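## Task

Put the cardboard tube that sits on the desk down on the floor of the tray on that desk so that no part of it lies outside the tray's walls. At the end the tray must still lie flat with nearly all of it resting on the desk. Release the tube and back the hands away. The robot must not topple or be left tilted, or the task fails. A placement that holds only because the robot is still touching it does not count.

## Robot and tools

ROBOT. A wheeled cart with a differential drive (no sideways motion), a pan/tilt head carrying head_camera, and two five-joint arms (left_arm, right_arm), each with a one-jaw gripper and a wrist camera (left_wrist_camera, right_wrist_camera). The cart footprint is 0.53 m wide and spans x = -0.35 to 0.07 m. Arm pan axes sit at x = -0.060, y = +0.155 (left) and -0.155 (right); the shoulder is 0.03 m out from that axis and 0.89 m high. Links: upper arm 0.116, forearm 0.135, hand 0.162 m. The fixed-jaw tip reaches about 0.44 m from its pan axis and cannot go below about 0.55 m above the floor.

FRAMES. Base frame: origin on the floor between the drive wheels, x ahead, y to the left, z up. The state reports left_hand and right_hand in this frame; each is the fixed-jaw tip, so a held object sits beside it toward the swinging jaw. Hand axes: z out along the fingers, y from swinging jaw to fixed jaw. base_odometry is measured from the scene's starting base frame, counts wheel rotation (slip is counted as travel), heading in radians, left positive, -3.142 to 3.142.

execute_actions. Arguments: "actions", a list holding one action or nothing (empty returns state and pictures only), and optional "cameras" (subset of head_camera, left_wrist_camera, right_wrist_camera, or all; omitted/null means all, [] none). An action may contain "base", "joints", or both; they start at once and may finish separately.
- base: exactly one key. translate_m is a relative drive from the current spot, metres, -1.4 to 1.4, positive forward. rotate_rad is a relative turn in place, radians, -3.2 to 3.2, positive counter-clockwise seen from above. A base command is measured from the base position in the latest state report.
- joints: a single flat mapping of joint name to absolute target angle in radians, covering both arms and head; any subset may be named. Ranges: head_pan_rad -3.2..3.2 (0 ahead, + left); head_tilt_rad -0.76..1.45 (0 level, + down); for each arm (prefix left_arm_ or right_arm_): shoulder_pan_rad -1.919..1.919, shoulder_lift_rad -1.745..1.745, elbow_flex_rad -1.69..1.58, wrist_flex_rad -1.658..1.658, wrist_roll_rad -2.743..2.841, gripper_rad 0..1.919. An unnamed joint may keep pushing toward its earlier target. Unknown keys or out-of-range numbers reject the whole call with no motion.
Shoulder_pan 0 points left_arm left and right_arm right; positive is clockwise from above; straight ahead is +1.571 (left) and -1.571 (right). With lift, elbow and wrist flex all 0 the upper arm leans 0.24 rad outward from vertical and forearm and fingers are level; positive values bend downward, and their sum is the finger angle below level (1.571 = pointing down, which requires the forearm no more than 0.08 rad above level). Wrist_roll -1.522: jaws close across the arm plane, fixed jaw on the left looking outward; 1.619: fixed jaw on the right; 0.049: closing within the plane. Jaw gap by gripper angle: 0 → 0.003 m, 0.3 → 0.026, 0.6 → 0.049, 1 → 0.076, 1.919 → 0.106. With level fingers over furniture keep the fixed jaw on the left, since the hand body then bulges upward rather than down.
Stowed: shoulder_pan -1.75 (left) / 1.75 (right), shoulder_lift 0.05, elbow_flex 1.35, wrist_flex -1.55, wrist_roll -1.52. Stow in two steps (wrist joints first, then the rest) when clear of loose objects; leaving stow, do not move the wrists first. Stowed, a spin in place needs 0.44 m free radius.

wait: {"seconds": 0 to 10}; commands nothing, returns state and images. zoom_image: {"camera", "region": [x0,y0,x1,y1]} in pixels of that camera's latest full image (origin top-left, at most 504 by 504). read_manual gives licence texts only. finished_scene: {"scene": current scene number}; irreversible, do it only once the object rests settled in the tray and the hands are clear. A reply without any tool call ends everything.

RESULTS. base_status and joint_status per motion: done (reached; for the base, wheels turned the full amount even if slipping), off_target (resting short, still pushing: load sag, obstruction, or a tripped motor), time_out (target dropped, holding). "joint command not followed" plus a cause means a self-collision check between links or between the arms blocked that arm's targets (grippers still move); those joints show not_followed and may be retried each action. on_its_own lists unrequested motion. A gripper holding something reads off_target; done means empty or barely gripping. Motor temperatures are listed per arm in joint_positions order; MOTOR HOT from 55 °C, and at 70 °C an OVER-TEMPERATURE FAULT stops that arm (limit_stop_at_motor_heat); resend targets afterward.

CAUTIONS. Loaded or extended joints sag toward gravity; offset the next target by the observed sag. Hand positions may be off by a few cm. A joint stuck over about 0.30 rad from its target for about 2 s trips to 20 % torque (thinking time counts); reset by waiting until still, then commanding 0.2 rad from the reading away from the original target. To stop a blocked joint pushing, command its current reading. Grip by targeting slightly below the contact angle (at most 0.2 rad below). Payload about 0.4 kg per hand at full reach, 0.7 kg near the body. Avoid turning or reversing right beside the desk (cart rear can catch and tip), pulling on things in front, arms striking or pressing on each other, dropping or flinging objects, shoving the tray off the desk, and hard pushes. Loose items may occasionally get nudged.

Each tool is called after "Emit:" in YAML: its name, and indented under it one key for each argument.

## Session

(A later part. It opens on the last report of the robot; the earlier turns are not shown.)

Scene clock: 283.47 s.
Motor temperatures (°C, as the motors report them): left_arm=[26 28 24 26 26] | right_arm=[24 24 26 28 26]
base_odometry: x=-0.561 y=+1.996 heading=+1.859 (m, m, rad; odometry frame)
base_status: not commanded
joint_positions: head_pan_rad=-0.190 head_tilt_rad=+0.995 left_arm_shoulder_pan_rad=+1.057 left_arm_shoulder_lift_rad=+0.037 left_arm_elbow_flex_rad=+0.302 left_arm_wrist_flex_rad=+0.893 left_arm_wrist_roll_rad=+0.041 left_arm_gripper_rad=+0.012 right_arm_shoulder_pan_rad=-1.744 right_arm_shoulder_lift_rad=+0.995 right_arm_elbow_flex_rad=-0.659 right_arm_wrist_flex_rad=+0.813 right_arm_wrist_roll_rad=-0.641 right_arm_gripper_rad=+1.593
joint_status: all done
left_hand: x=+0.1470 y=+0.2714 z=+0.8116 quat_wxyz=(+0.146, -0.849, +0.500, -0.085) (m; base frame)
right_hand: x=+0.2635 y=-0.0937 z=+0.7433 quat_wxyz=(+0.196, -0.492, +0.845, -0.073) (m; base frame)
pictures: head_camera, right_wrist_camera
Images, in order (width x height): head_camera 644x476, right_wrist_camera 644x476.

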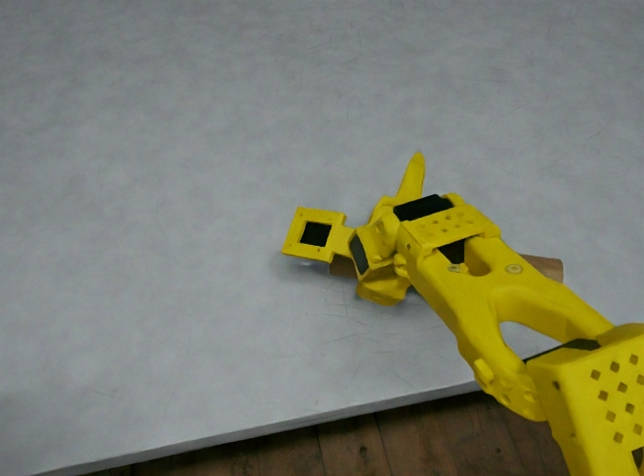

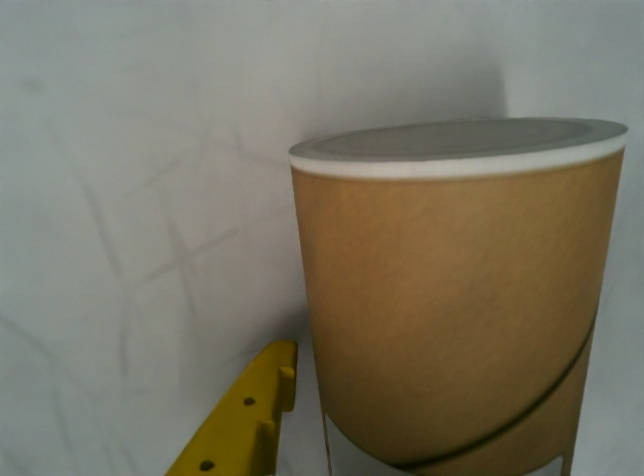

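Emit:
execute_actions:
  actions:
    - {"joints":{"right_arm_gripper_rad":0.35}}
  cameras: ["right_wrist_camera"]

Scene clock: 290.63 s.
Motor temperatures (°C, as the motors report them): left_arm=[26 28 24 26 26] | right_arm=[24 24 26 28 26]
base_odometry: x=-0.561 y=+1.996 heading=+1.859 (m, m, rad; odometry frame)
base_status: not commanded
joint_positions: head_pan_rad=-0.190 head_tilt_rad=+0.995 left_arm_shoulder_pan_rad=+1.057 left_arm_shoulder_lift_rad=+0.037 left_arm_elbow_flex_rad=+0.302 left_arm_wrist_flex_rad=+0.893 left_arm_wrist_roll_rad=+0.041 left_arm_gripper_rad=+0.012 right_arm_shoulder_pan_rad=-1.744 right_arm_shoulder_lift_rad=+0.978 right_arm_elbow_flex_rad=-0.665 right_arm_wrist_flex_rad=+0.803 right_arm_wrist_roll_rad=-0.641 right_arm_gripper_rad=+0.368
joint_status: all done
left_hand: x=+0.1470 y=+0.2714 z=+0.8116 quat_wxyz=(+0.146, -0.849, +0.500, -0.085) (m; base frame)
right_hand: x=+0.2686 y=-0.0928 z=+0.7502 quat_wxyz=(+0.212, -0.490, +0.842, -0.078) (m; base frame)
pictures: right_wrist_camera
Images, in order (width x height): right_wrist_camera 644x476.

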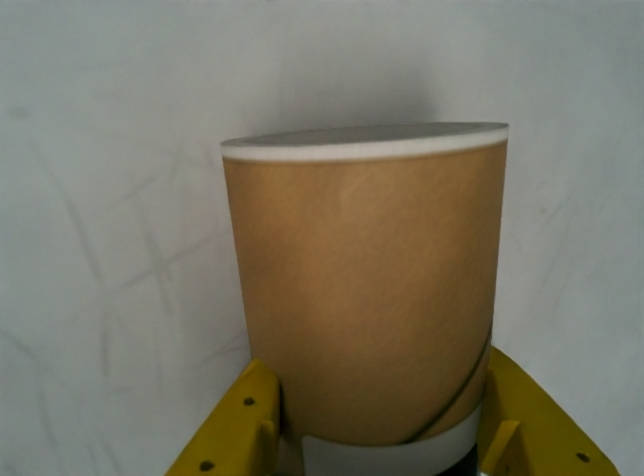

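Emit:
execute_actions:
  actions:
    - {"joints":{"right_arm_gripper_rad":0.15}}
  cameras: []

Scene clock: 292.53 s.
Motor temperatures (°C, as the motors report them): left_arm=[26 28 24 26 26] | right_arm=[24 24 26 28 26]
base_odometry: x=-0.561 y=+1.996 heading=+1.859 (m, m, rad; odometry frame)
base_status: not commanded
joint_positions: head_pan_rad=-0.190 head_tilt_rad=+0.995 left_arm_shoulder_pan_rad=+1.057 left_arm_shoulder_lift_rad=+0.037 left_arm_elbow_flex_rad=+0.302 left_arm_wrist_flex_rad=+0.893 left_arm_wrist_roll_rad=+0.041 left_arm_gripper_rad=+0.012 right_arm_shoulder_pan_rad=-1.746 right_arm_shoulder_lift_rad=+0.960 right_arm_elbow_flex_rad=-0.671 right_arm_wrist_flex_rad=+0.801 right_arm_wrist_roll_rad=-0.641 right_arm_gripper_rad=+0.170
joint_status: all done
left_hand: x=+0.1470 y=+0.2714 z=+0.8116 quat_wxyz=(+0.146, -0.849, +0.500, -0.085) (m; base frame)
right_hand: x=+0.2724 y=-0.0916 z=+0.7572 quat_wxyz=(+0.224, -0.489, +0.839, -0.082) (m; base frame)
pictures: none
No camera images: the call's "cameras" was empty. Leave "cameras" out to get every camera's image.

Emit:
execute_actions:
  actions: []
  cameras: ["right_wrist_camera","head_camera"]

Scene clock: 293.87 s.
Motor temperatures (°C, as the motors report them): left_arm=[26 28 24 26 26] | right_arm=[24 24 26 28 26]
base_odometry: x=-0.561 y=+1.996 heading=+1.859 (m, m, rad; odometry frame)
base_status: not commanded
joint_positions: head_pan_rad=-0.190 head_tilt_rad=+0.995 left_arm_shoulder_pan_rad=+1.057 left_arm_shoulder_lift_rad=+0.037 left_arm_elbow_flex_rad=+0.302 left_arm_wrist_flex_rad=+0.893 left_arm_wrist_roll_rad=+0.041 left_arm_gripper_rad=+0.012 right_arm_shoulder_pan_rad=-1.746 right_arm_shoulder_lift_rad=+0.960 right_arm_elbow_flex_rad=-0.671 right_arm_wrist_flex_rad=+0.801 right_arm_wrist_roll_rad=-0.641 right_arm_gripper_rad=+0.168
joint_status: all done
left_hand: x=+0.1470 y=+0.2714 z=+0.8116 quat_wxyz=(+0.146, -0.849, +0.500, -0.085) (m; base frame)
right_hand: x=+0.2724 y=-0.0916 z=+0.7572 quat_wxyz=(+0.224, -0.489, +0.839, -0.082) (m; base frame)
pictures: head_camera, right_wrist_camera
Images, in order (width x height): head_camera 644x476, right_wrist_camera 644x476.

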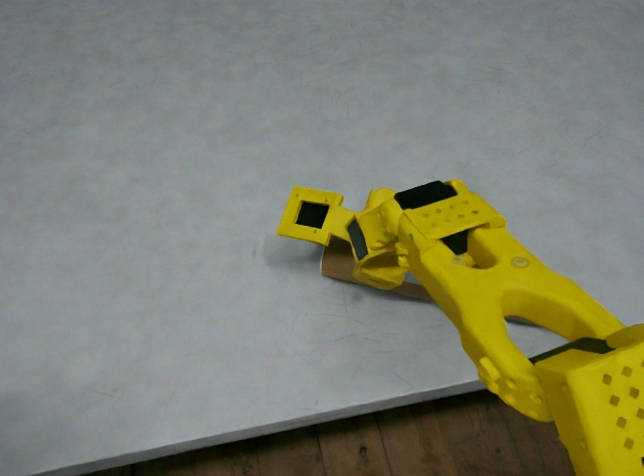

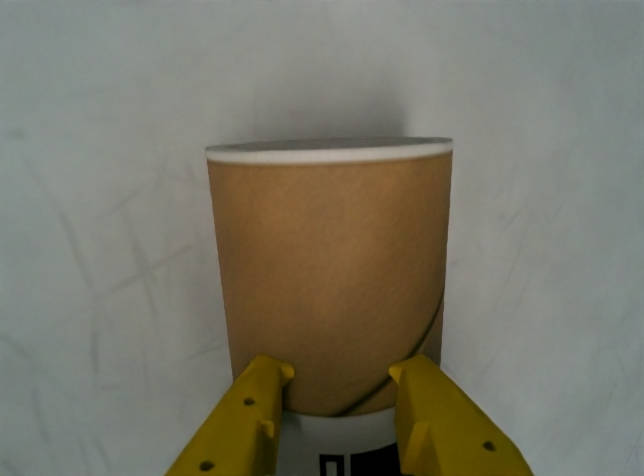

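Emit:
execute_actions:
  actions:
    - {"joints":{"right_arm_gripper_rad":1.5,"right_arm_shoulder_lift_rad":0.9}}
  cameras: []

Emit:
execute_actions:
  actions:
    - {"joints":{"right_arm_shoulder_lift_rad":1.06}}
  cameras: ["right_wrist_camera"]

Scene clock: 298.50 s.
Motor temperatures (°C, as the motors report them): left_arm=[26 28 24 26 26] | right_arm=[24 24 26 28 26]
base_odometry: x=-0.561 y=+1.996 heading=+1.859 (m, m, rad; odometry frame)
base_status: not commanded
joint_positions: head_pan_rad=-0.190 head_tilt_rad=+0.995 left_arm_shoulder_pan_rad=+1.057 left_arm_shoulder_lift_rad=+0.037 left_arm_elbow_flex_rad=+0.302 left_arm_wrist_flex_rad=+0.893 left_arm_wrist_roll_rad=+0.041 left_arm_gripper_rad=+0.012 right_arm_shoulder_pan_rad=-1.746 right_arm_shoulder_lift_rad=+0.949 right_arm_elbow_flex_rad=-0.668 right_arm_wrist_flex_rad=+0.801 right_arm_wrist_roll_rad=-0.641 right_arm_gripper_rad=+1.492
joint_status: all done
left_hand: x=+0.1470 y=+0.2714 z=+0.8116 quat_wxyz=(+0.146, -0.849, +0.500, -0.085) (m; base frame)
right_hand: x=+0.2732 y=-0.0914 z=+0.7599 quat_wxyz=(+0.227, -0.489, +0.838, -0.084) (m; base frame)
pictures: none
No camera images: the call's "cameras" was empty. Leave "cameras" out to get every camera's image.

Scene clock: 299.17 s.
Motor temperatures (°C, as the motors report them): left_arm=[26 28 24 26 26] | right_arm=[24 24 26 28 26]
base_odometry: x=-0.561 y=+1.996 heading=+1.859 (m, m, rad; odometry frame)
base_status: not commanded
joint_positions: head_pan_rad=-0.190 head_tilt_rad=+0.995 left_arm_shoulder_pan_rad=+1.057 left_arm_shoulder_lift_rad=+0.037 left_arm_elbow_flex_rad=+0.302 left_arm_wrist_flex_rad=+0.893 left_arm_wrist_roll_rad=+0.041 left_arm_gripper_rad=+0.012 right_arm_shoulder_pan_rad=-1.746 right_arm_shoulder_lift_rad=+1.050 right_arm_elbow_flex_rad=-0.668 right_arm_wrist_flex_rad=+0.801 right_arm_wrist_roll_rad=-0.641 right_arm_gripper_rad=+1.493
joint_status: all done
left_hand: x=+0.1470 y=+0.2714 z=+0.8116 quat_wxyz=(+0.146, -0.849, +0.500, -0.085) (m; base frame)
right_hand: x=+0.2583 y=-0.0941 z=+0.7294 quat_wxyz=(+0.181, -0.494, +0.848, -0.067) (m; base frame)
pictures: right_wrist_camera
Images, in order (width x height): right_wrist_camera 644x476.

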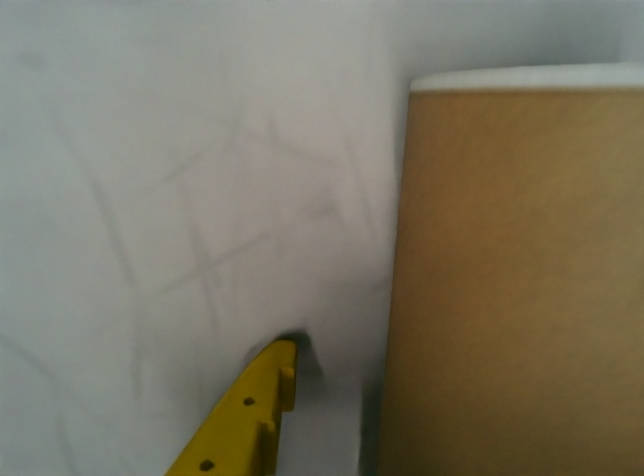

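Emit:
execute_actions:
  actions:
    - {"joints":{"right_arm_gripper_rad":0.15}}
  cameras: ["right_wrist_camera"]

Scene clock: 301.60 s.
Motor temperatures (°C, as the motors report them): left_arm=[26 28 24 26 26] | right_arm=[24 24 26 28 26]
base_odometry: x=-0.561 y=+1.996 heading=+1.859 (m, m, rad; odometry frame)
base_status: not commanded
joint_positions: head_pan_rad=-0.190 head_tilt_rad=+0.995 left_arm_shoulder_pan_rad=+1.057 left_arm_shoulder_lift_rad=+0.037 left_arm_elbow_flex_rad=+0.302 left_arm_wrist_flex_rad=+0.893 left_arm_wrist_roll_rad=+0.041 left_arm_gripper_rad=+0.012 right_arm_shoulder_pan_rad=-1.746 right_arm_shoulder_lift_rad=+1.050 right_arm_elbow_flex_rad=-0.670 right_arm_wrist_flex_rad=+0.801 right_arm_wrist_roll_rad=-0.641 right_arm_gripper_rad=+0.524
joint_status: right_arm_gripper_rad off_target (ended at +0.524, target +0.150)
left_hand: x=+0.1470 y=+0.2714 z=+0.8116 quat_wxyz=(+0.146, -0.849, +0.500, -0.085) (m; base frame)
right_hand: x=+0.2586 y=-0.0940 z=+0.7296 quat_wxyz=(+0.182, -0.494, +0.848, -0.067) (m; base frame)
pictures: right_wrist_camera
Images, in order (width x height): right_wrist_camera 644x476.

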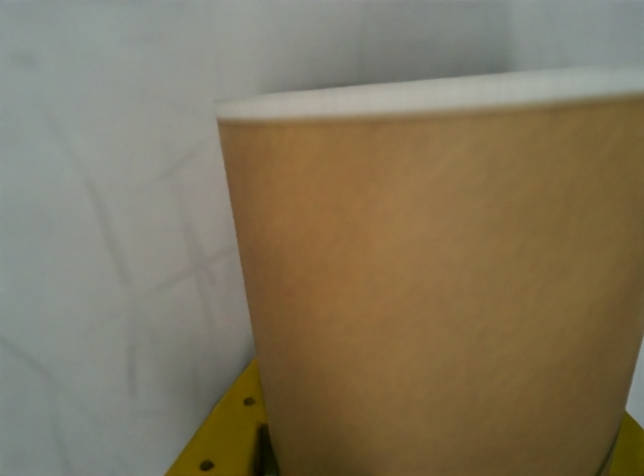

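Emit:
execute_actions:
  actions:
    - {"joints":{"right_arm_gripper_rad":0.32,"right_arm_shoulder_lift_rad":0.8}}
  cameras: []

Emit:
execute_actions:
  actions:
    - {"joints":{"right_arm_shoulder_pan_rad":-1.9,"right_arm_wrist_roll_rad":-0.5,"head_pan_rad":0.0}}
  cameras: ["head_camera"]

Scene clock: 308.57 s.
Motor temperatures (°C, as the motors report them): left_arm=[26 28 24 26 26] | right_arm=[24 24 26 28 26]
base_odometry: x=-0.561 y=+1.996 heading=+1.859 (m, m, rad; odometry frame)
base_status: not commanded
joint_positions: head_pan_rad=-0.190 head_tilt_rad=+0.995 left_arm_shoulder_pan_rad=+1.057 left_arm_shoulder_lift_rad=+0.037 left_arm_elbow_flex_rad=+0.302 left_arm_wrist_flex_rad=+0.893 left_arm_wrist_roll_rad=+0.041 left_arm_gripper_rad=+0.012 right_arm_shoulder_pan_rad=-1.746 right_arm_shoulder_lift_rad=+0.867 right_arm_elbow_flex_rad=-0.665 right_arm_wrist_flex_rad=+0.801 right_arm_wrist_roll_rad=-0.641 right_arm_gripper_rad=+0.554
joint_status: right_arm_gripper_rad off_target (ended at +0.554, target +0.320); the others done
left_hand: x=+0.1470 y=+0.2714 z=+0.8116 quat_wxyz=(+0.146, -0.849, +0.500, -0.085) (m; base frame)
right_hand: x=+0.2825 y=-0.0898 z=+0.7847 quat_wxyz=(+0.263, -0.484, +0.829, -0.097) (m; base frame)
pictures: none
No camera images: the call's "cameras" was empty. Leave "cameras" out to get every camera's image.

Scene clock: 309.43 s.
Motor temperatures (°C, as the motors report them): left_arm=[26 28 24 26 26] | right_arm=[24 24 26 28 26]
base_odometry: x=-0.561 y=+1.996 heading=+1.859 (m, m, rad; odometry frame)
base_status: not commanded
joint_positions: head_pan_rad=-0.010 head_tilt_rad=+0.995 left_arm_shoulder_pan_rad=+1.057 left_arm_shoulder_lift_rad=+0.037 left_arm_elbow_flex_rad=+0.302 left_arm_wrist_flex_rad=+0.893 left_arm_wrist_roll_rad=+0.041 left_arm_gripper_rad=+0.012 right_arm_shoulder_pan_rad=-1.881 right_arm_shoulder_lift_rad=+0.867 right_arm_elbow_flex_rad=-0.665 right_arm_wrist_flex_rad=+0.801 right_arm_wrist_roll_rad=-0.509 right_arm_gripper_rad=+0.554
joint_status: all done
joint sent to its limit — the command would take right_arm_shoulder_pan_rad past its lower limit, so that joint was sent only as far as its limit.
left_hand: x=+0.1470 y=+0.2714 z=+0.8116 quat_wxyz=(+0.146, -0.849, +0.500, -0.085) (m; base frame)
right_hand: x=+0.2704 y=-0.0453 z=+0.7844 quat_wxyz=(+0.263, -0.590, +0.758, -0.096) (m; base frame)
pictures: head_camera
Images, in order (width x height): head_camera 644x476.

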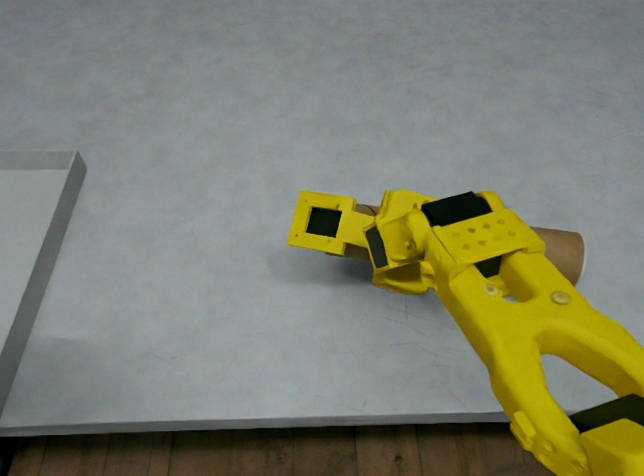

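Emit:
execute_actions:
  actions:
    - {"joints":{"right_arm_shoulder_lift_rad":1.0}}
  cameras: []

Emit:
execute_actions:
  actions:
    - {"joints":{"right_arm_gripper_rad":1.4}}
  cameras: []

Emit:
execute_actions:
  actions:
    - {"joints":{"right_arm_shoulder_lift_rad":0.3,"right_arm_elbow_flex_rad":0.0,"right_arm_wrist_flex_rad":1.1,"right_arm_shoulder_pan_rad":-1.0}}
  cameras: ["head_camera"]

Scene clock: 313.50 s.
Motor temperatures (°C, as the motors report them): left_arm=[26 28 24 26 26] | right_arm=[24 24 26 28 26]
base_odometry: x=-0.561 y=+1.996 heading=+1.859 (m, m, rad; odometry frame)
base_status: not commanded
joint_positions: head_pan_rad=-0.010 head_tilt_rad=+0.995 left_arm_shoulder_pan_rad=+1.057 left_arm_shoulder_lift_rad=+0.037 left_arm_elbow_flex_rad=+0.302 left_arm_wrist_flex_rad=+0.893 left_arm_wrist_roll_rad=+0.041 left_arm_gripper_rad=+0.012 right_arm_shoulder_pan_rad=-1.881 right_arm_shoulder_lift_rad=+1.030 right_arm_elbow_flex_rad=-0.665 right_arm_wrist_flex_rad=+0.801 right_arm_wrist_roll_rad=-0.509 right_arm_gripper_rad=+0.554
joint_status: all done
left_hand: x=+0.1470 y=+0.2714 z=+0.8116 quat_wxyz=(+0.146, -0.849, +0.500, -0.085) (m; base frame)
right_hand: x=+0.2495 y=-0.0520 z=+0.7344 quat_wxyz=(+0.189, -0.602, +0.773, -0.069) (m; base frame)
pictures: none
No camera images: the call's "cameras" was empty. Leave "cameras" out to get every camera's image.

Scene clock: 314.57 s.
Motor temperatures (°C, as the motors report them): left_arm=[26 28 24 26 26] | right_arm=[24 24 26 28 26]
base_odometry: x=-0.561 y=+1.996 heading=+1.859 (m, m, rad; odometry frame)
base_status: not commanded
joint_positions: head_pan_rad=-0.010 head_tilt_rad=+0.995 left_arm_shoulder_pan_rad=+1.057 left_arm_shoulder_lift_rad=+0.037 left_arm_elbow_flex_rad=+0.302 left_arm_wrist_flex_rad=+0.893 left_arm_wrist_roll_rad=+0.041 left_arm_gripper_rad=+0.012 right_arm_shoulder_pan_rad=-1.881 right_arm_shoulder_lift_rad=+1.030 right_arm_elbow_flex_rad=-0.665 right_arm_wrist_flex_rad=+0.801 right_arm_wrist_roll_rad=-0.509 right_arm_gripper_rad=+1.392
joint_status: all done
left_hand: x=+0.1470 y=+0.2714 z=+0.8116 quat_wxyz=(+0.146, -0.849, +0.500, -0.085) (m; base frame)
right_hand: x=+0.2495 y=-0.0520 z=+0.7344 quat_wxyz=(+0.189, -0.602, +0.773, -0.069) (m; base frame)
pictures: none
No camera images: the call's "cameras" was empty. Leave "cameras" out to get every camera's image.

Scene clock: 315.93 s.
Motor temperatures (°C, as the motors report them): left_arm=[26 28 24 26 26] | right_arm=[24 24 26 28 26]
base_odometry: x=-0.561 y=+1.996 heading=+1.859 (m, m, rad; odometry frame)
base_status: not commanded
joint_positions: head_pan_rad=-0.010 head_tilt_rad=+0.995 left_arm_shoulder_pan_rad=+1.057 left_arm_shoulder_lift_rad=+0.037 left_arm_elbow_flex_rad=+0.302 left_arm_wrist_flex_rad=+0.893 left_arm_wrist_roll_rad=+0.041 left_arm_gripper_rad=+0.012 right_arm_shoulder_pan_rad=-1.008 right_arm_shoulder_lift_rad=+0.347 right_arm_elbow_flex_rad=+0.000 right_arm_wrist_flex_rad=+1.089 right_arm_wrist_roll_rad=-0.509 right_arm_gripper_rad=+1.393
joint_status: all done
left_hand: x=+0.1470 y=+0.2714 z=+0.8116 quat_wxyz=(+0.146, -0.849, +0.500, -0.085) (m; base frame)
right_hand: x=+0.1435 y=-0.2790 z=+0.7892 quat_wxyz=(+0.047, -0.222, +0.973, -0.047) (m; base frame)
pictures: head_camera
Images, in order (width x height): head_camera 644x476.

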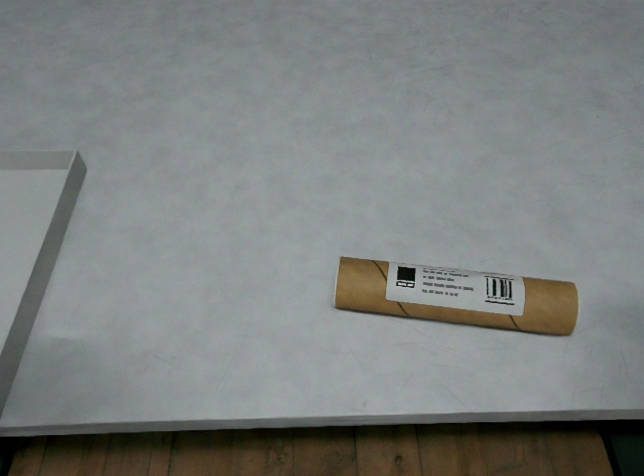

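Emit:
execute_actions:
  actions:
    - {"joints":{"right_arm_shoulder_pan_rad":-1.1,"right_arm_shoulder_lift_rad":0.85,"right_arm_elbow_flex_rad":-0.665,"right_arm_wrist_flex_rad":0.8,"right_arm_gripper_rad":0.0}}
  cameras: []

Emit:
execute_actions:
  actions:
    - {"joints":{"right_arm_shoulder_lift_rad":0.97}}
  cameras: ["head_camera"]

Scene clock: 324.67 s.
Motor temperatures (°C, as the motors report them): left_arm=[26 28 24 26 26] | right_arm=[24 24 26 28 26]
base_odometry: x=-0.561 y=+1.996 heading=+1.859 (m, m, rad; odometry frame)
base_status: not commanded
joint_positions: head_pan_rad=-0.010 head_tilt_rad=+0.995 left_arm_shoulder_pan_rad=+1.057 left_arm_shoulder_lift_rad=+0.037 left_arm_elbow_flex_rad=+0.302 left_arm_wrist_flex_rad=+0.893 left_arm_wrist_roll_rad=+0.041 left_arm_gripper_rad=+0.012 right_arm_shoulder_pan_rad=-1.094 right_arm_shoulder_lift_rad=+0.875 right_arm_elbow_flex_rad=-0.627 right_arm_wrist_flex_rad=+0.815 right_arm_wrist_roll_rad=-0.509 right_arm_gripper_rad=+0.008
joint_status: all done
left_hand: x=+0.1470 y=+0.2714 z=+0.8116 quat_wxyz=(+0.146, -0.849, +0.500, -0.085) (m; base frame)
right_hand: x=+0.2428 y=-0.3073 z=+0.7730 quat_wxyz=(+0.185, -0.256, +0.933, -0.170) (m; base frame)
pictures: none
No camera images: the call's "cameras" was empty. Leave "cameras" out to get every camera's image.

Scene clock: 325.37 s.
Motor temperatures (°C, as the motors report them): left_arm=[26 28 24 26 26] | right_arm=[24 24 26 28 26]
base_odometry: x=-0.561 y=+1.996 heading=+1.859 (m, m, rad; odometry frame)
base_status: not commanded
joint_positions: head_pan_rad=-0.010 head_tilt_rad=+0.995 left_arm_shoulder_pan_rad=+1.057 left_arm_shoulder_lift_rad=+0.037 left_arm_elbow_flex_rad=+0.302 left_arm_wrist_flex_rad=+0.893 left_arm_wrist_roll_rad=+0.041 left_arm_gripper_rad=+0.012 right_arm_shoulder_pan_rad=-1.094 right_arm_shoulder_lift_rad=+0.993 right_arm_elbow_flex_rad=-0.630 right_arm_wrist_flex_rad=+0.815 right_arm_wrist_roll_rad=-0.509 right_arm_gripper_rad=+0.007
joint_status: all done
left_hand: x=+0.1470 y=+0.2714 z=+0.8116 quat_wxyz=(+0.146, -0.849, +0.500, -0.085) (m; base frame)
right_hand: x=+0.2287 y=-0.3000 z=+0.7380 quat_wxyz=(+0.143, -0.260, +0.946, -0.132) (m; base frame)
pictures: head_camera
Images, in order (width x height): head_camera 644x476.

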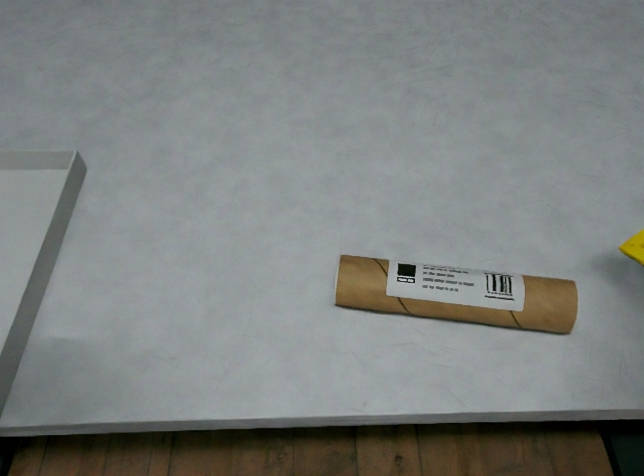

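Emit:
execute_actions:
  actions:
    - {"joints":{"right_arm_shoulder_pan_rad":-1.88}}
  cameras: ["head_camera"]

Scene clock: 328.63 s.
Motor temperatures (°C, as the motors report them): left_arm=[26 28 24 26 26] | right_arm=[24 24 26 28 26]
base_odometry: x=-0.561 y=+1.996 heading=+1.859 (m, m, rad; odometry frame)
base_status: not commanded
joint_positions: head_pan_rad=-0.010 head_tilt_rad=+0.995 left_arm_shoulder_pan_rad=+1.057 left_arm_shoulder_lift_rad=+0.037 left_arm_elbow_flex_rad=+0.302 left_arm_wrist_flex_rad=+0.893 left_arm_wrist_roll_rad=+0.041 left_arm_gripper_rad=+0.012 right_arm_shoulder_pan_rad=-1.873 right_arm_shoulder_lift_rad=+0.993 right_arm_elbow_flex_rad=-0.630 right_arm_wrist_flex_rad=+0.813 right_arm_wrist_roll_rad=-0.508 right_arm_gripper_rad=+0.007
joint_status: all done
left_hand: x=+0.1470 y=+0.2714 z=+0.8116 quat_wxyz=(+0.146, -0.849, +0.500, -0.085) (m; base frame)
right_hand: x=+0.2475 y=-0.0552 z=+0.7381 quat_wxyz=(+0.184, -0.600, +0.776, -0.068) (m; base frame)
pictures: head_camera
Images, in order (width x height): head_camera 644x476.

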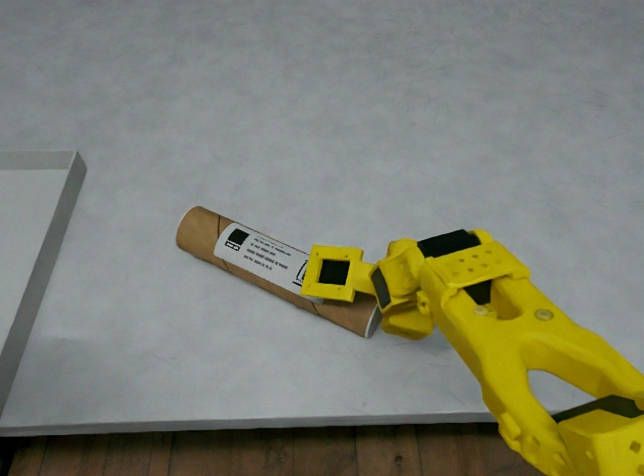

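Emit:
execute_actions:
  actions:
    - {"joints":{"right_arm_shoulder_lift_rad":0.3,"right_arm_elbow_flex_rad":0.0,"right_arm_wrist_flex_rad":1.1,"right_arm_shoulder_pan_rad":-1.0,"left_arm_shoulder_pan_rad":1.86,"left_arm_shoulder_lift_rad":0.66,"left_arm_elbow_flex_rad":-0.4,"left_arm_wrist_flex_rad":0.475,"left_arm_wrist_roll_rad":-0.3,"left_arm_gripper_rad":1.5}}
  cameras: ["head_camera","left_wrist_camera"]

Scene clock: 357.30 s.
Motor temperatures (°C, as the motors report them): left_arm=[26 28 24 26 26] | right_arm=[24 24 26 28 26]
base_odometry: x=-0.561 y=+1.996 heading=+1.859 (m, m, rad; odometry frame)
base_status: not commanded
joint_positions: head_pan_rad=-0.010 head_tilt_rad=+0.995 left_arm_shoulder_pan_rad=+1.852 left_arm_shoulder_lift_rad=+0.682 left_arm_elbow_flex_rad=-0.356 left_arm_wrist_flex_rad=+0.490 left_arm_wrist_roll_rad=-0.290 left_arm_gripper_rad=+1.487 right_arm_shoulder_pan_rad=-1.006 right_arm_shoulder_lift_rad=+0.349 right_arm_elbow_flex_rad=+0.002 right_arm_wrist_flex_rad=+1.091 right_arm_wrist_roll_rad=-0.508 right_arm_gripper_rad=+0.007
joint_status: all done
left_hand: x=+0.2837 y=+0.0581 z=+0.8033 quat_wxyz=(+0.268, -0.425, +0.827, -0.253) (m; base frame)
right_hand: x=+0.1427 y=-0.2789 z=+0.7886 quat_wxyz=(+0.045, -0.223, +0.973, -0.046) (m; base frame)
pictures: head_camera, left_wrist_camera
Images, in order (width x height): head_camera 644x476, left_wrist_camera 644x476.

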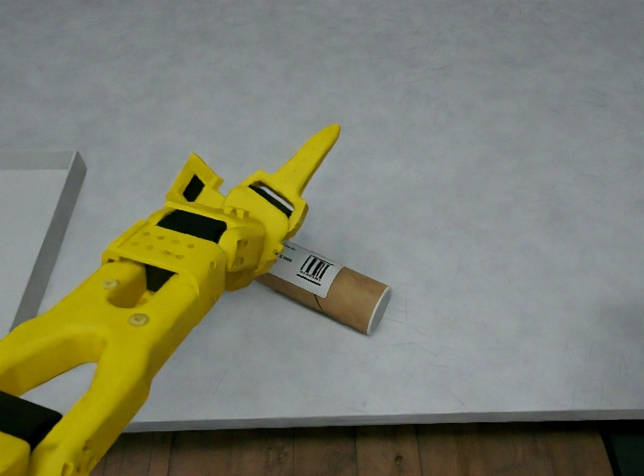

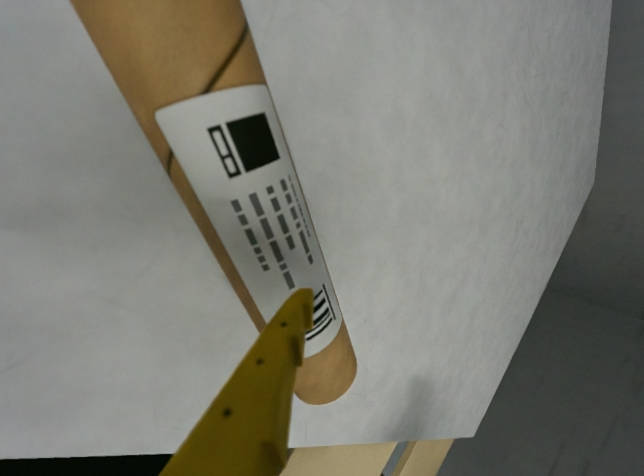

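Emit:
execute_actions:
  actions:
    - {"joints":{"left_arm_shoulder_pan_rad":1.76,"left_arm_wrist_flex_rad":0.72,"left_arm_wrist_roll_rad":0.2}}
  cameras: ["head_camera","left_wrist_camera"]

Scene clock: 361.27 s.
Motor temperatures (°C, as the motors report them): left_arm=[26 28 24 26 26] | right_arm=[24 24 26 28 26]
base_odometry: x=-0.561 y=+1.996 heading=+1.859 (m, m, rad; odometry frame)
base_status: not commanded
joint_positions: head_pan_rad=-0.010 head_tilt_rad=+0.995 left_arm_shoulder_pan_rad=+1.769 left_arm_shoulder_lift_rad=+0.682 left_arm_elbow_flex_rad=-0.359 left_arm_wrist_flex_rad=+0.715 left_arm_wrist_roll_rad=+0.190 left_arm_gripper_rad=+1.487 right_arm_shoulder_pan_rad=-1.006 right_arm_shoulder_lift_rad=+0.349 right_arm_elbow_flex_rad=+0.002 right_arm_wrist_flex_rad=+1.091 right_arm_wrist_roll_rad=-0.508 right_arm_gripper_rad=+0.007
joint_status: all done
left_hand: x=+0.2608 y=+0.0891 z=+0.7836 quat_wxyz=(+0.152, -0.662, +0.701, -0.215) (m; base frame)
right_hand: x=+0.1427 y=-0.2789 z=+0.7886 quat_wxyz=(+0.045, -0.223, +0.973, -0.046) (m; base frame)
pictures: head_camera, left_wrist_camera
Images, in order (width x height): head_camera 644x476, left_wrist_camera 644x476.

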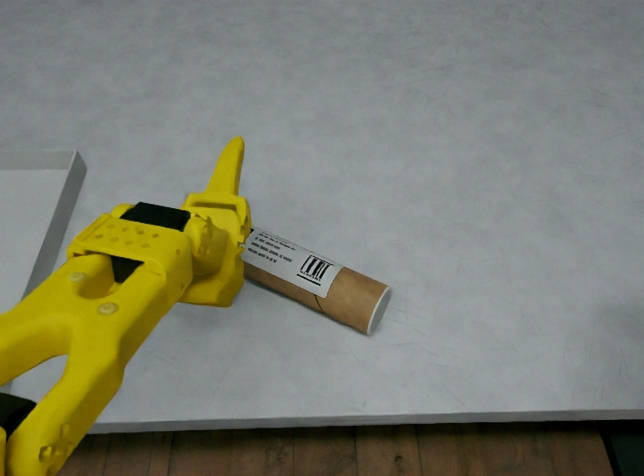

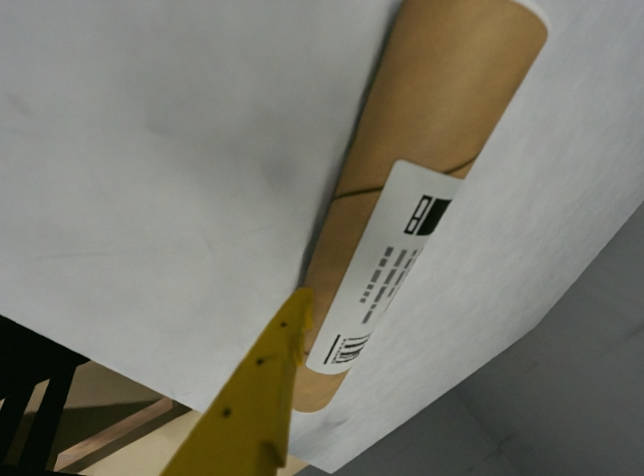

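Emit:
execute_actions:
  actions:
    - {"joints":{"left_arm_wrist_roll_rad":0.0,"left_arm_shoulder_lift_rad":0.86}}
  cameras: ["left_wrist_camera"]

Scene clock: 363.83 s.
Motor temperatures (°C, as the motors report them): left_arm=[26 28 24 26 26] | right_arm=[24 24 26 28 26]
base_odometry: x=-0.561 y=+1.996 heading=+1.859 (m, m, rad; odometry frame)
base_status: not commanded
joint_positions: head_pan_rad=-0.010 head_tilt_rad=+0.995 left_arm_shoulder_pan_rad=+1.769 left_arm_shoulder_lift_rad=+0.862 left_arm_elbow_flex_rad=-0.378 left_arm_wrist_flex_rad=+0.715 left_arm_wrist_roll_rad=+0.010 left_arm_gripper_rad=+1.487 right_arm_shoulder_pan_rad=-1.006 right_arm_shoulder_lift_rad=+0.349 right_arm_elbow_flex_rad=+0.002 right_arm_wrist_flex_rad=+1.091 right_arm_wrist_roll_rad=-0.508 right_arm_gripper_rad=+0.007
joint_status: all done
left_hand: x=+0.2408 y=+0.0945 z=+0.7354 quat_wxyz=(+0.120, -0.608, +0.772, -0.141) (m; base frame)
right_hand: x=+0.1427 y=-0.2789 z=+0.7886 quat_wxyz=(+0.045, -0.223, +0.973, -0.046) (m; base frame)
pictures: left_wrist_camera
Images, in order (width x height): left_wrist_camera 644x476.

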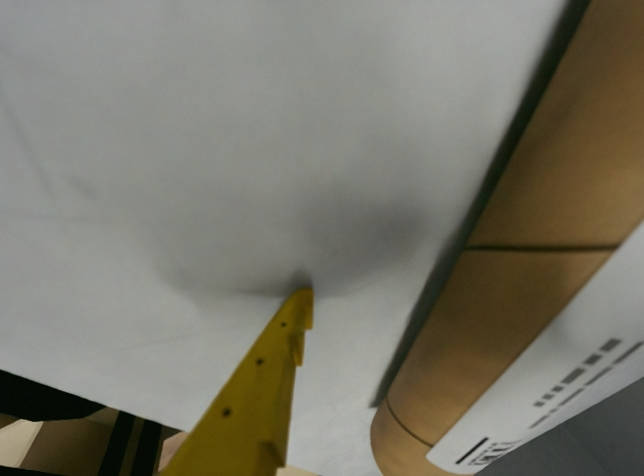

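Emit:
execute_actions:
  actions:
    - {"joints":{"left_arm_gripper_rad":0.3}}
  cameras: ["left_wrist_camera"]

Scene clock: 366.83 s.
Motor temperatures (°C, as the motors report them): left_arm=[26 28 24 26 26] | right_arm=[24 24 26 28 26]
base_odometry: x=-0.561 y=+1.996 heading=+1.859 (m, m, rad; odometry frame)
base_status: not commanded
joint_positions: head_pan_rad=-0.010 head_tilt_rad=+0.995 left_arm_shoulder_pan_rad=+1.764 left_arm_shoulder_lift_rad=+0.873 left_arm_elbow_flex_rad=-0.399 left_arm_wrist_flex_rad=+0.714 left_arm_wrist_roll_rad=+0.010 left_arm_gripper_rad=+0.312 right_arm_shoulder_pan_rad=-1.006 right_arm_shoulder_lift_rad=+0.347 right_arm_elbow_flex_rad=+0.002 right_arm_wrist_flex_rad=+1.091 right_arm_wrist_roll_rad=-0.508 right_arm_gripper_rad=+0.007
joint_status: all done
left_hand: x=+0.2440 y=+0.0953 z=+0.7362 quat_wxyz=(+0.124, -0.609, +0.770, -0.145) (m; base frame)
right_hand: x=+0.1428 y=-0.2790 z=+0.7890 quat_wxyz=(+0.046, -0.222, +0.973, -0.046) (m; base frame)
pictures: left_wrist_camera
Images, in order (width x height): left_wrist_camera 644x476.

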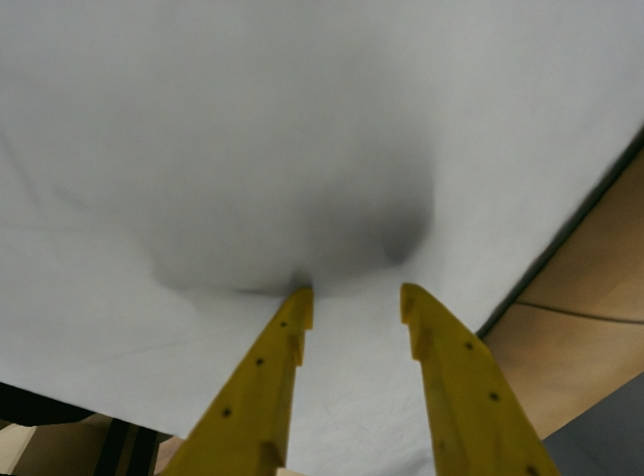

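Emit:
execute_actions:
  actions:
    - {"joints":{"left_arm_gripper_rad":1.7,"left_arm_shoulder_lift_rad":0.68,"left_arm_wrist_flex_rad":0.45,"left_arm_wrist_roll_rad":-0.1}}
  cameras: []

Emit:
execute_actions:
  actions:
    - {"joints":{"left_arm_shoulder_lift_rad":0.93}}
  cameras: ["left_wrist_camera"]

Scene clock: 370.07 s.
Motor temperatures (°C, as the motors report them): left_arm=[26 28 24 26 26] | right_arm=[24 24 26 28 26]
base_odometry: x=-0.561 y=+1.996 heading=+1.859 (m, m, rad; odometry frame)
base_status: not commanded
joint_positions: head_pan_rad=-0.010 head_tilt_rad=+0.995 left_arm_shoulder_pan_rad=+1.764 left_arm_shoulder_lift_rad=+0.734 left_arm_elbow_flex_rad=-0.396 left_arm_wrist_flex_rad=+0.465 left_arm_wrist_roll_rad=-0.091 left_arm_gripper_rad=+1.686 right_arm_shoulder_pan_rad=-1.006 right_arm_shoulder_lift_rad=+0.347 right_arm_elbow_flex_rad=+0.002 right_arm_wrist_flex_rad=+1.091 right_arm_wrist_roll_rad=-0.508 right_arm_gripper_rad=+0.007
joint_status: all done
left_hand: x=+0.2948 y=+0.0862 z=+0.7979 quat_wxyz=(+0.257, -0.538, +0.755, -0.272) (m; base frame)
right_hand: x=+0.1428 y=-0.2790 z=+0.7890 quat_wxyz=(+0.046, -0.222, +0.973, -0.046) (m; base frame)
pictures: none
No camera images: the call's "cameras" was empty. Leave "cameras" out to get every camera's image.

Scene clock: 370.87 s.
Motor temperatures (°C, as the motors report them): left_arm=[26 28 24 26 26] | right_arm=[24 24 26 28 26]
base_odometry: x=-0.561 y=+1.996 heading=+1.859 (m, m, rad; odometry frame)
base_status: not commanded
joint_positions: head_pan_rad=-0.010 head_tilt_rad=+0.995 left_arm_shoulder_pan_rad=+1.764 left_arm_shoulder_lift_rad=+0.928 left_arm_elbow_flex_rad=-0.396 left_arm_wrist_flex_rad=+0.457 left_arm_wrist_roll_rad=-0.091 left_arm_gripper_rad=+1.687 right_arm_shoulder_pan_rad=-1.006 right_arm_shoulder_lift_rad=+0.347 right_arm_elbow_flex_rad=+0.002 right_arm_wrist_flex_rad=+1.091 right_arm_wrist_roll_rad=-0.508 right_arm_gripper_rad=+0.007
joint_status: all done
left_hand: x=+0.2717 y=+0.0907 z=+0.7367 quat_wxyz=(+0.197, -0.556, +0.780, -0.208) (m; base frame)
right_hand: x=+0.1428 y=-0.2790 z=+0.7890 quat_wxyz=(+0.046, -0.222, +0.973, -0.046) (m; base frame)
pictures: left_wrist_camera
Images, in order (width x height): left_wrist_camera 644x476.

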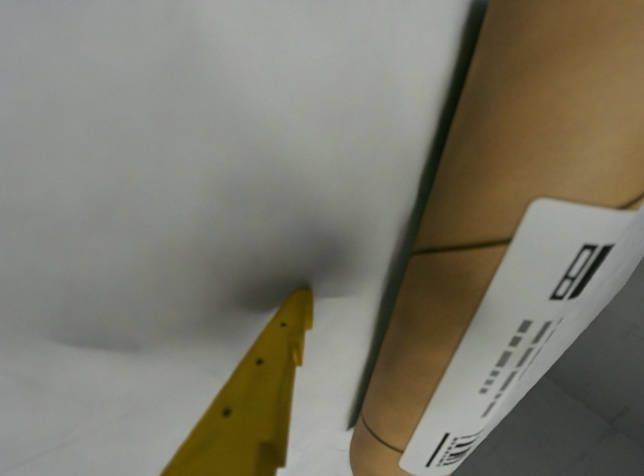

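Emit:
execute_actions:
  actions:
    - {"joints":{"left_arm_gripper_rad":0.3}}
  cameras: ["left_wrist_camera"]

Scene clock: 373.50 s.
Motor temperatures (°C, as the motors report them): left_arm=[26 28 24 26 26] | right_arm=[24 24 26 28 26]
base_odometry: x=-0.561 y=+1.996 heading=+1.859 (m, m, rad; odometry frame)
base_status: not commanded
joint_positions: head_pan_rad=-0.010 head_tilt_rad=+0.995 left_arm_shoulder_pan_rad=+1.764 left_arm_shoulder_lift_rad=+0.900 left_arm_elbow_flex_rad=-0.413 left_arm_wrist_flex_rad=+0.447 left_arm_wrist_roll_rad=-0.091 left_arm_gripper_rad=+0.321 right_arm_shoulder_pan_rad=-1.006 right_arm_shoulder_lift_rad=+0.347 right_arm_elbow_flex_rad=+0.002 right_arm_wrist_flex_rad=+1.091 right_arm_wrist_roll_rad=-0.508 right_arm_gripper_rad=+0.007
joint_status: all done
left_hand: x=+0.2804 y=+0.0890 z=+0.7497 quat_wxyz=(+0.215, -0.551, +0.774, -0.227) (m; base frame)
right_hand: x=+0.1428 y=-0.2790 z=+0.7890 quat_wxyz=(+0.046, -0.222, +0.973, -0.046) (m; base frame)
pictures: left_wrist_camera
Images, in order (width x height): left_wrist_camera 644x476.

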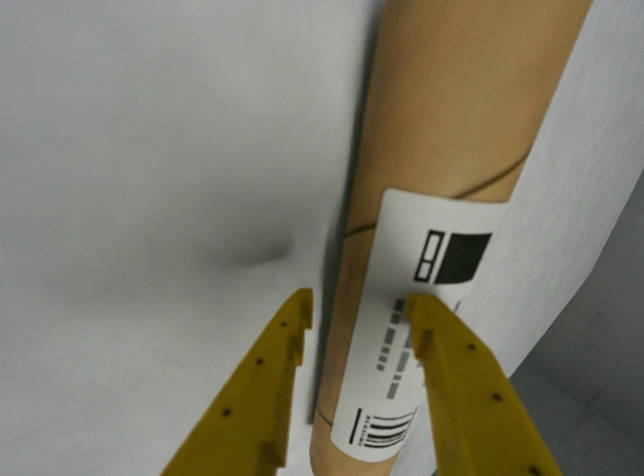

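Emit:
execute_actions:
  actions:
    - {"joints":{"left_arm_wrist_flex_rad":0.8,"left_arm_shoulder_lift_rad":0.86}}
  cameras: ["left_wrist_camera","head_camera"]

Scene clock: 380.57 s.
Motor temperatures (°C, as the motors report them): left_arm=[26 29 24 26 26] | right_arm=[24 24 26 28 26]
base_odometry: x=-0.561 y=+1.996 heading=+1.859 (m, m, rad; odometry frame)
base_status: not commanded
joint_positions: head_pan_rad=-0.010 head_tilt_rad=+0.995 left_arm_shoulder_pan_rad=+1.761 left_arm_shoulder_lift_rad=+0.866 left_arm_elbow_flex_rad=-0.398 left_arm_wrist_flex_rad=+0.781 left_arm_wrist_roll_rad=-0.091 left_arm_gripper_rad=+0.312 right_arm_shoulder_pan_rad=-1.006 right_arm_shoulder_lift_rad=+0.347 right_arm_elbow_flex_rad=+0.002 right_arm_wrist_flex_rad=+1.091 right_arm_wrist_roll_rad=-0.508 right_arm_gripper_rad=+0.007
joint_status: all done
left_hand: x=+0.2349 y=+0.0989 z=+0.7344 quat_wxyz=(+0.110, -0.574, +0.803, -0.116) (m; base frame)
right_hand: x=+0.1428 y=-0.2790 z=+0.7890 quat_wxyz=(+0.046, -0.222, +0.973, -0.046) (m; base frame)
pictures: head_camera, left_wrist_camera
Images, in order (width x height): head_camera 644x476, left_wrist_camera 644x476.

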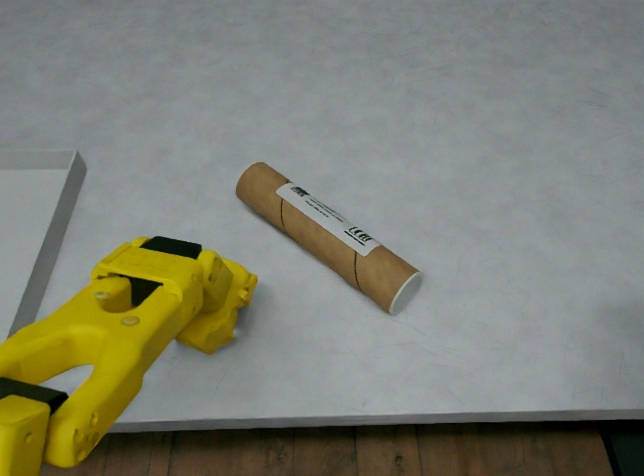

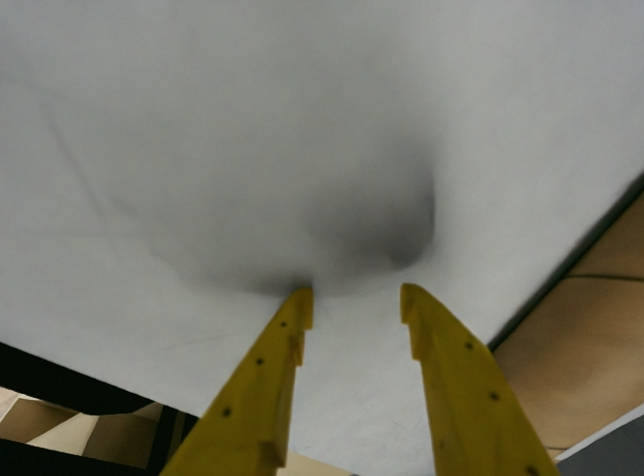

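Emit:
execute_actions:
  actions:
    - {"joints":{"left_arm_shoulder_lift_rad":0.3,"left_arm_elbow_flex_rad":0.1,"left_arm_wrist_flex_rad":0.9,"left_arm_shoulder_pan_rad":1.2,"right_arm_shoulder_pan_rad":-1.9,"right_arm_shoulder_lift_rad":0.8,"right_arm_elbow_flex_rad":-0.665,"right_arm_wrist_flex_rad":0.8,"right_arm_wrist_roll_rad":-1.05,"right_arm_gripper_rad":1.5}}
  cameras: ["right_wrist_camera","head_camera"]

Scene clock: 391.23 s.
Motor temperatures (°C, as the motors report them): left_arm=[26 29 24 26 26] | right_arm=[24 24 26 28 26]
base_odometry: x=-0.561 y=+1.996 heading=+1.859 (m, m, rad; odometry frame)
base_status: not commanded
joint_positions: head_pan_rad=-0.010 head_tilt_rad=+0.995 left_arm_shoulder_pan_rad=+1.209 left_arm_shoulder_lift_rad=+0.343 left_arm_elbow_flex_rad=+0.103 left_arm_wrist_flex_rad=+0.893 left_arm_wrist_roll_rad=-0.091 left_arm_gripper_rad=+0.312 right_arm_shoulder_pan_rad=-1.881 right_arm_shoulder_lift_rad=+0.825 right_arm_elbow_flex_rad=-0.627 right_arm_wrist_flex_rad=+0.815 right_arm_wrist_roll_rad=-1.043 right_arm_gripper_rad=+1.493
joint_status: all done
joint sent to its limit — the command would take right_arm_shoulder_pan_rad past its lower limit, so that joint was sent only as far as its limit.
left_hand: x=+0.1716 y=+0.2434 z=+0.7791 quat_wxyz=(+0.100, -0.776, +0.620, -0.059) (m; base frame)
right_hand: x=+0.2686 y=-0.0428 z=+0.7903 quat_wxyz=(+0.275, -0.369, +0.887, -0.023) (m; base frame)
pictures: head_camera, right_wrist_camera
Images, in order (width x height): head_camera 644x476, right_wrist_camera 644x476.

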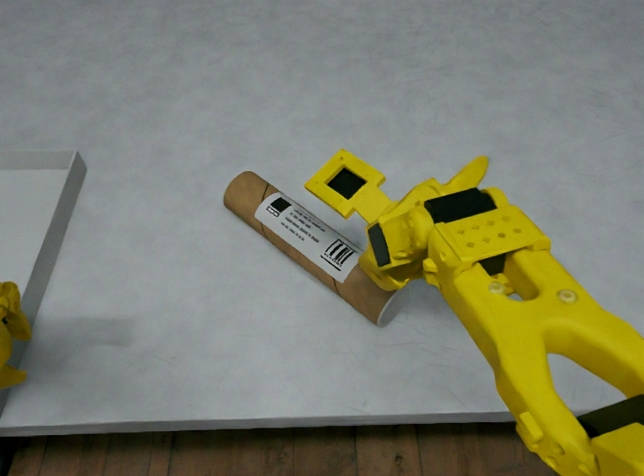

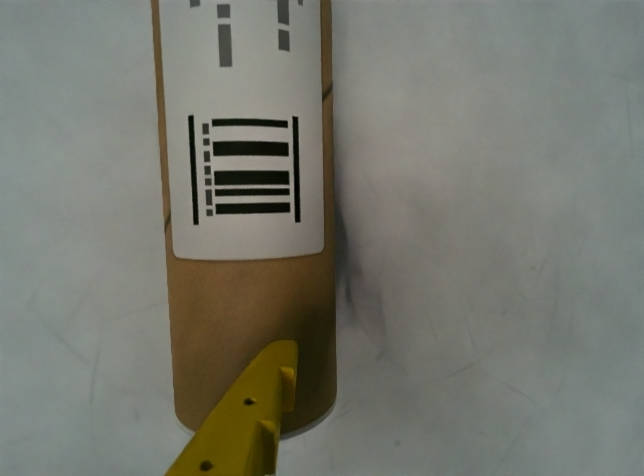

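Emit:
execute_actions:
  actions:
    - {"joints":{"right_arm_wrist_roll_rad":2.09,"right_arm_wrist_flex_rad":0.62,"right_arm_elbow_flex_rad":-0.72}}
  cameras: ["right_wrist_camera","head_camera"]

Scene clock: 399.47 s.
Motor temperatures (°C, as the motors report them): left_arm=[26 29 24 26 26] | right_arm=[24 24 26 28 26]
base_odometry: x=-0.561 y=+1.996 heading=+1.859 (m, m, rad; odometry frame)
base_status: not commanded
joint_positions: head_pan_rad=-0.010 head_tilt_rad=+0.995 left_arm_shoulder_pan_rad=+1.209 left_arm_shoulder_lift_rad=+0.343 left_arm_elbow_flex_rad=+0.103 left_arm_wrist_flex_rad=+0.893 left_arm_wrist_roll_rad=-0.091 left_arm_gripper_rad=+0.312 right_arm_shoulder_pan_rad=-1.881 right_arm_shoulder_lift_rad=+0.826 right_arm_elbow_flex_rad=-0.681 right_arm_wrist_flex_rad=+0.635 right_arm_wrist_roll_rad=+2.083 right_arm_gripper_rad=+1.493
joint_status: all done
left_hand: x=+0.1716 y=+0.2434 z=+0.7791 quat_wxyz=(+0.100, -0.776, +0.620, -0.059) (m; base frame)
right_hand: x=+0.3070 y=-0.0451 z=+0.8250 quat_wxyz=(-0.030, -0.855, -0.348, -0.384) (m; base frame)
pictures: head_camera, right_wrist_camera
Images, in order (width x height): head_camera 644x476, right_wrist_camera 644x476.

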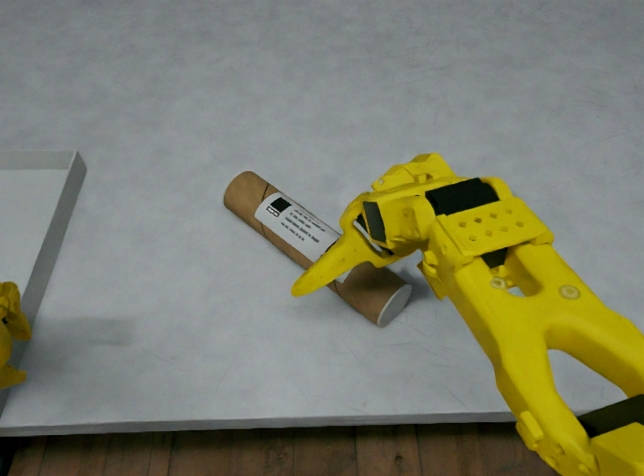

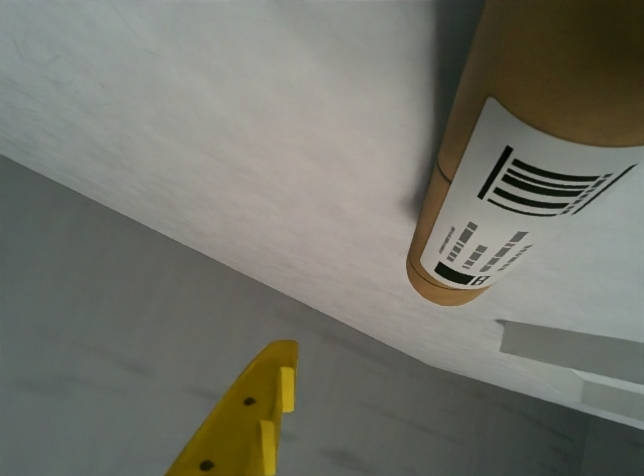

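Emit:
execute_actions:
  actions:
    - {"joints":{"right_arm_shoulder_lift_rad":1.08}}
  cameras: ["head_camera"]

Scene clock: 402.77 s.
Motor temperatures (°C, as the motors report them): left_arm=[26 29 24 26 26] | right_arm=[24 24 26 28 26]
base_odometry: x=-0.561 y=+1.996 heading=+1.859 (m, m, rad; odometry frame)
base_status: not commanded
joint_positions: head_pan_rad=-0.010 head_tilt_rad=+0.995 left_arm_shoulder_pan_rad=+1.209 left_arm_shoulder_lift_rad=+0.343 left_arm_elbow_flex_rad=+0.103 left_arm_wrist_flex_rad=+0.893 left_arm_wrist_roll_rad=-0.091 left_arm_gripper_rad=+0.312 right_arm_shoulder_pan_rad=-1.881 right_arm_shoulder_lift_rad=+1.105 right_arm_elbow_flex_rad=-0.684 right_arm_wrist_flex_rad=+0.634 right_arm_wrist_roll_rad=+2.083 right_arm_gripper_rad=+1.493
joint_status: all done
left_hand: x=+0.1716 y=+0.2434 z=+0.7791 quat_wxyz=(+0.100, -0.776, +0.620, -0.059) (m; base frame)
right_hand: x=+0.2766 y=-0.0548 z=+0.7312 quat_wxyz=(-0.020, -0.896, -0.365, -0.254) (m; base frame)
pictures: head_camera
Images, in order (width x height): head_camera 644x476.

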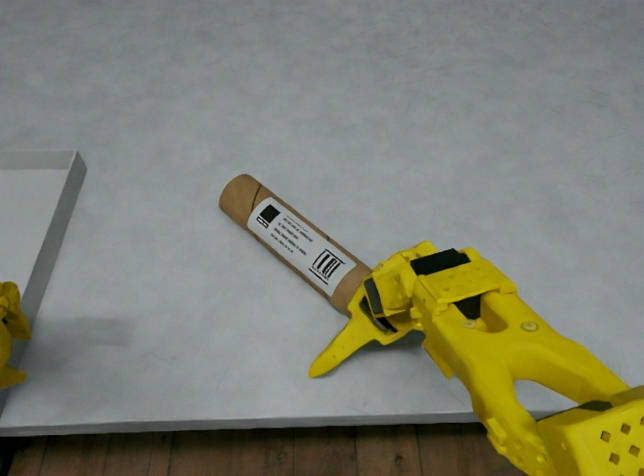

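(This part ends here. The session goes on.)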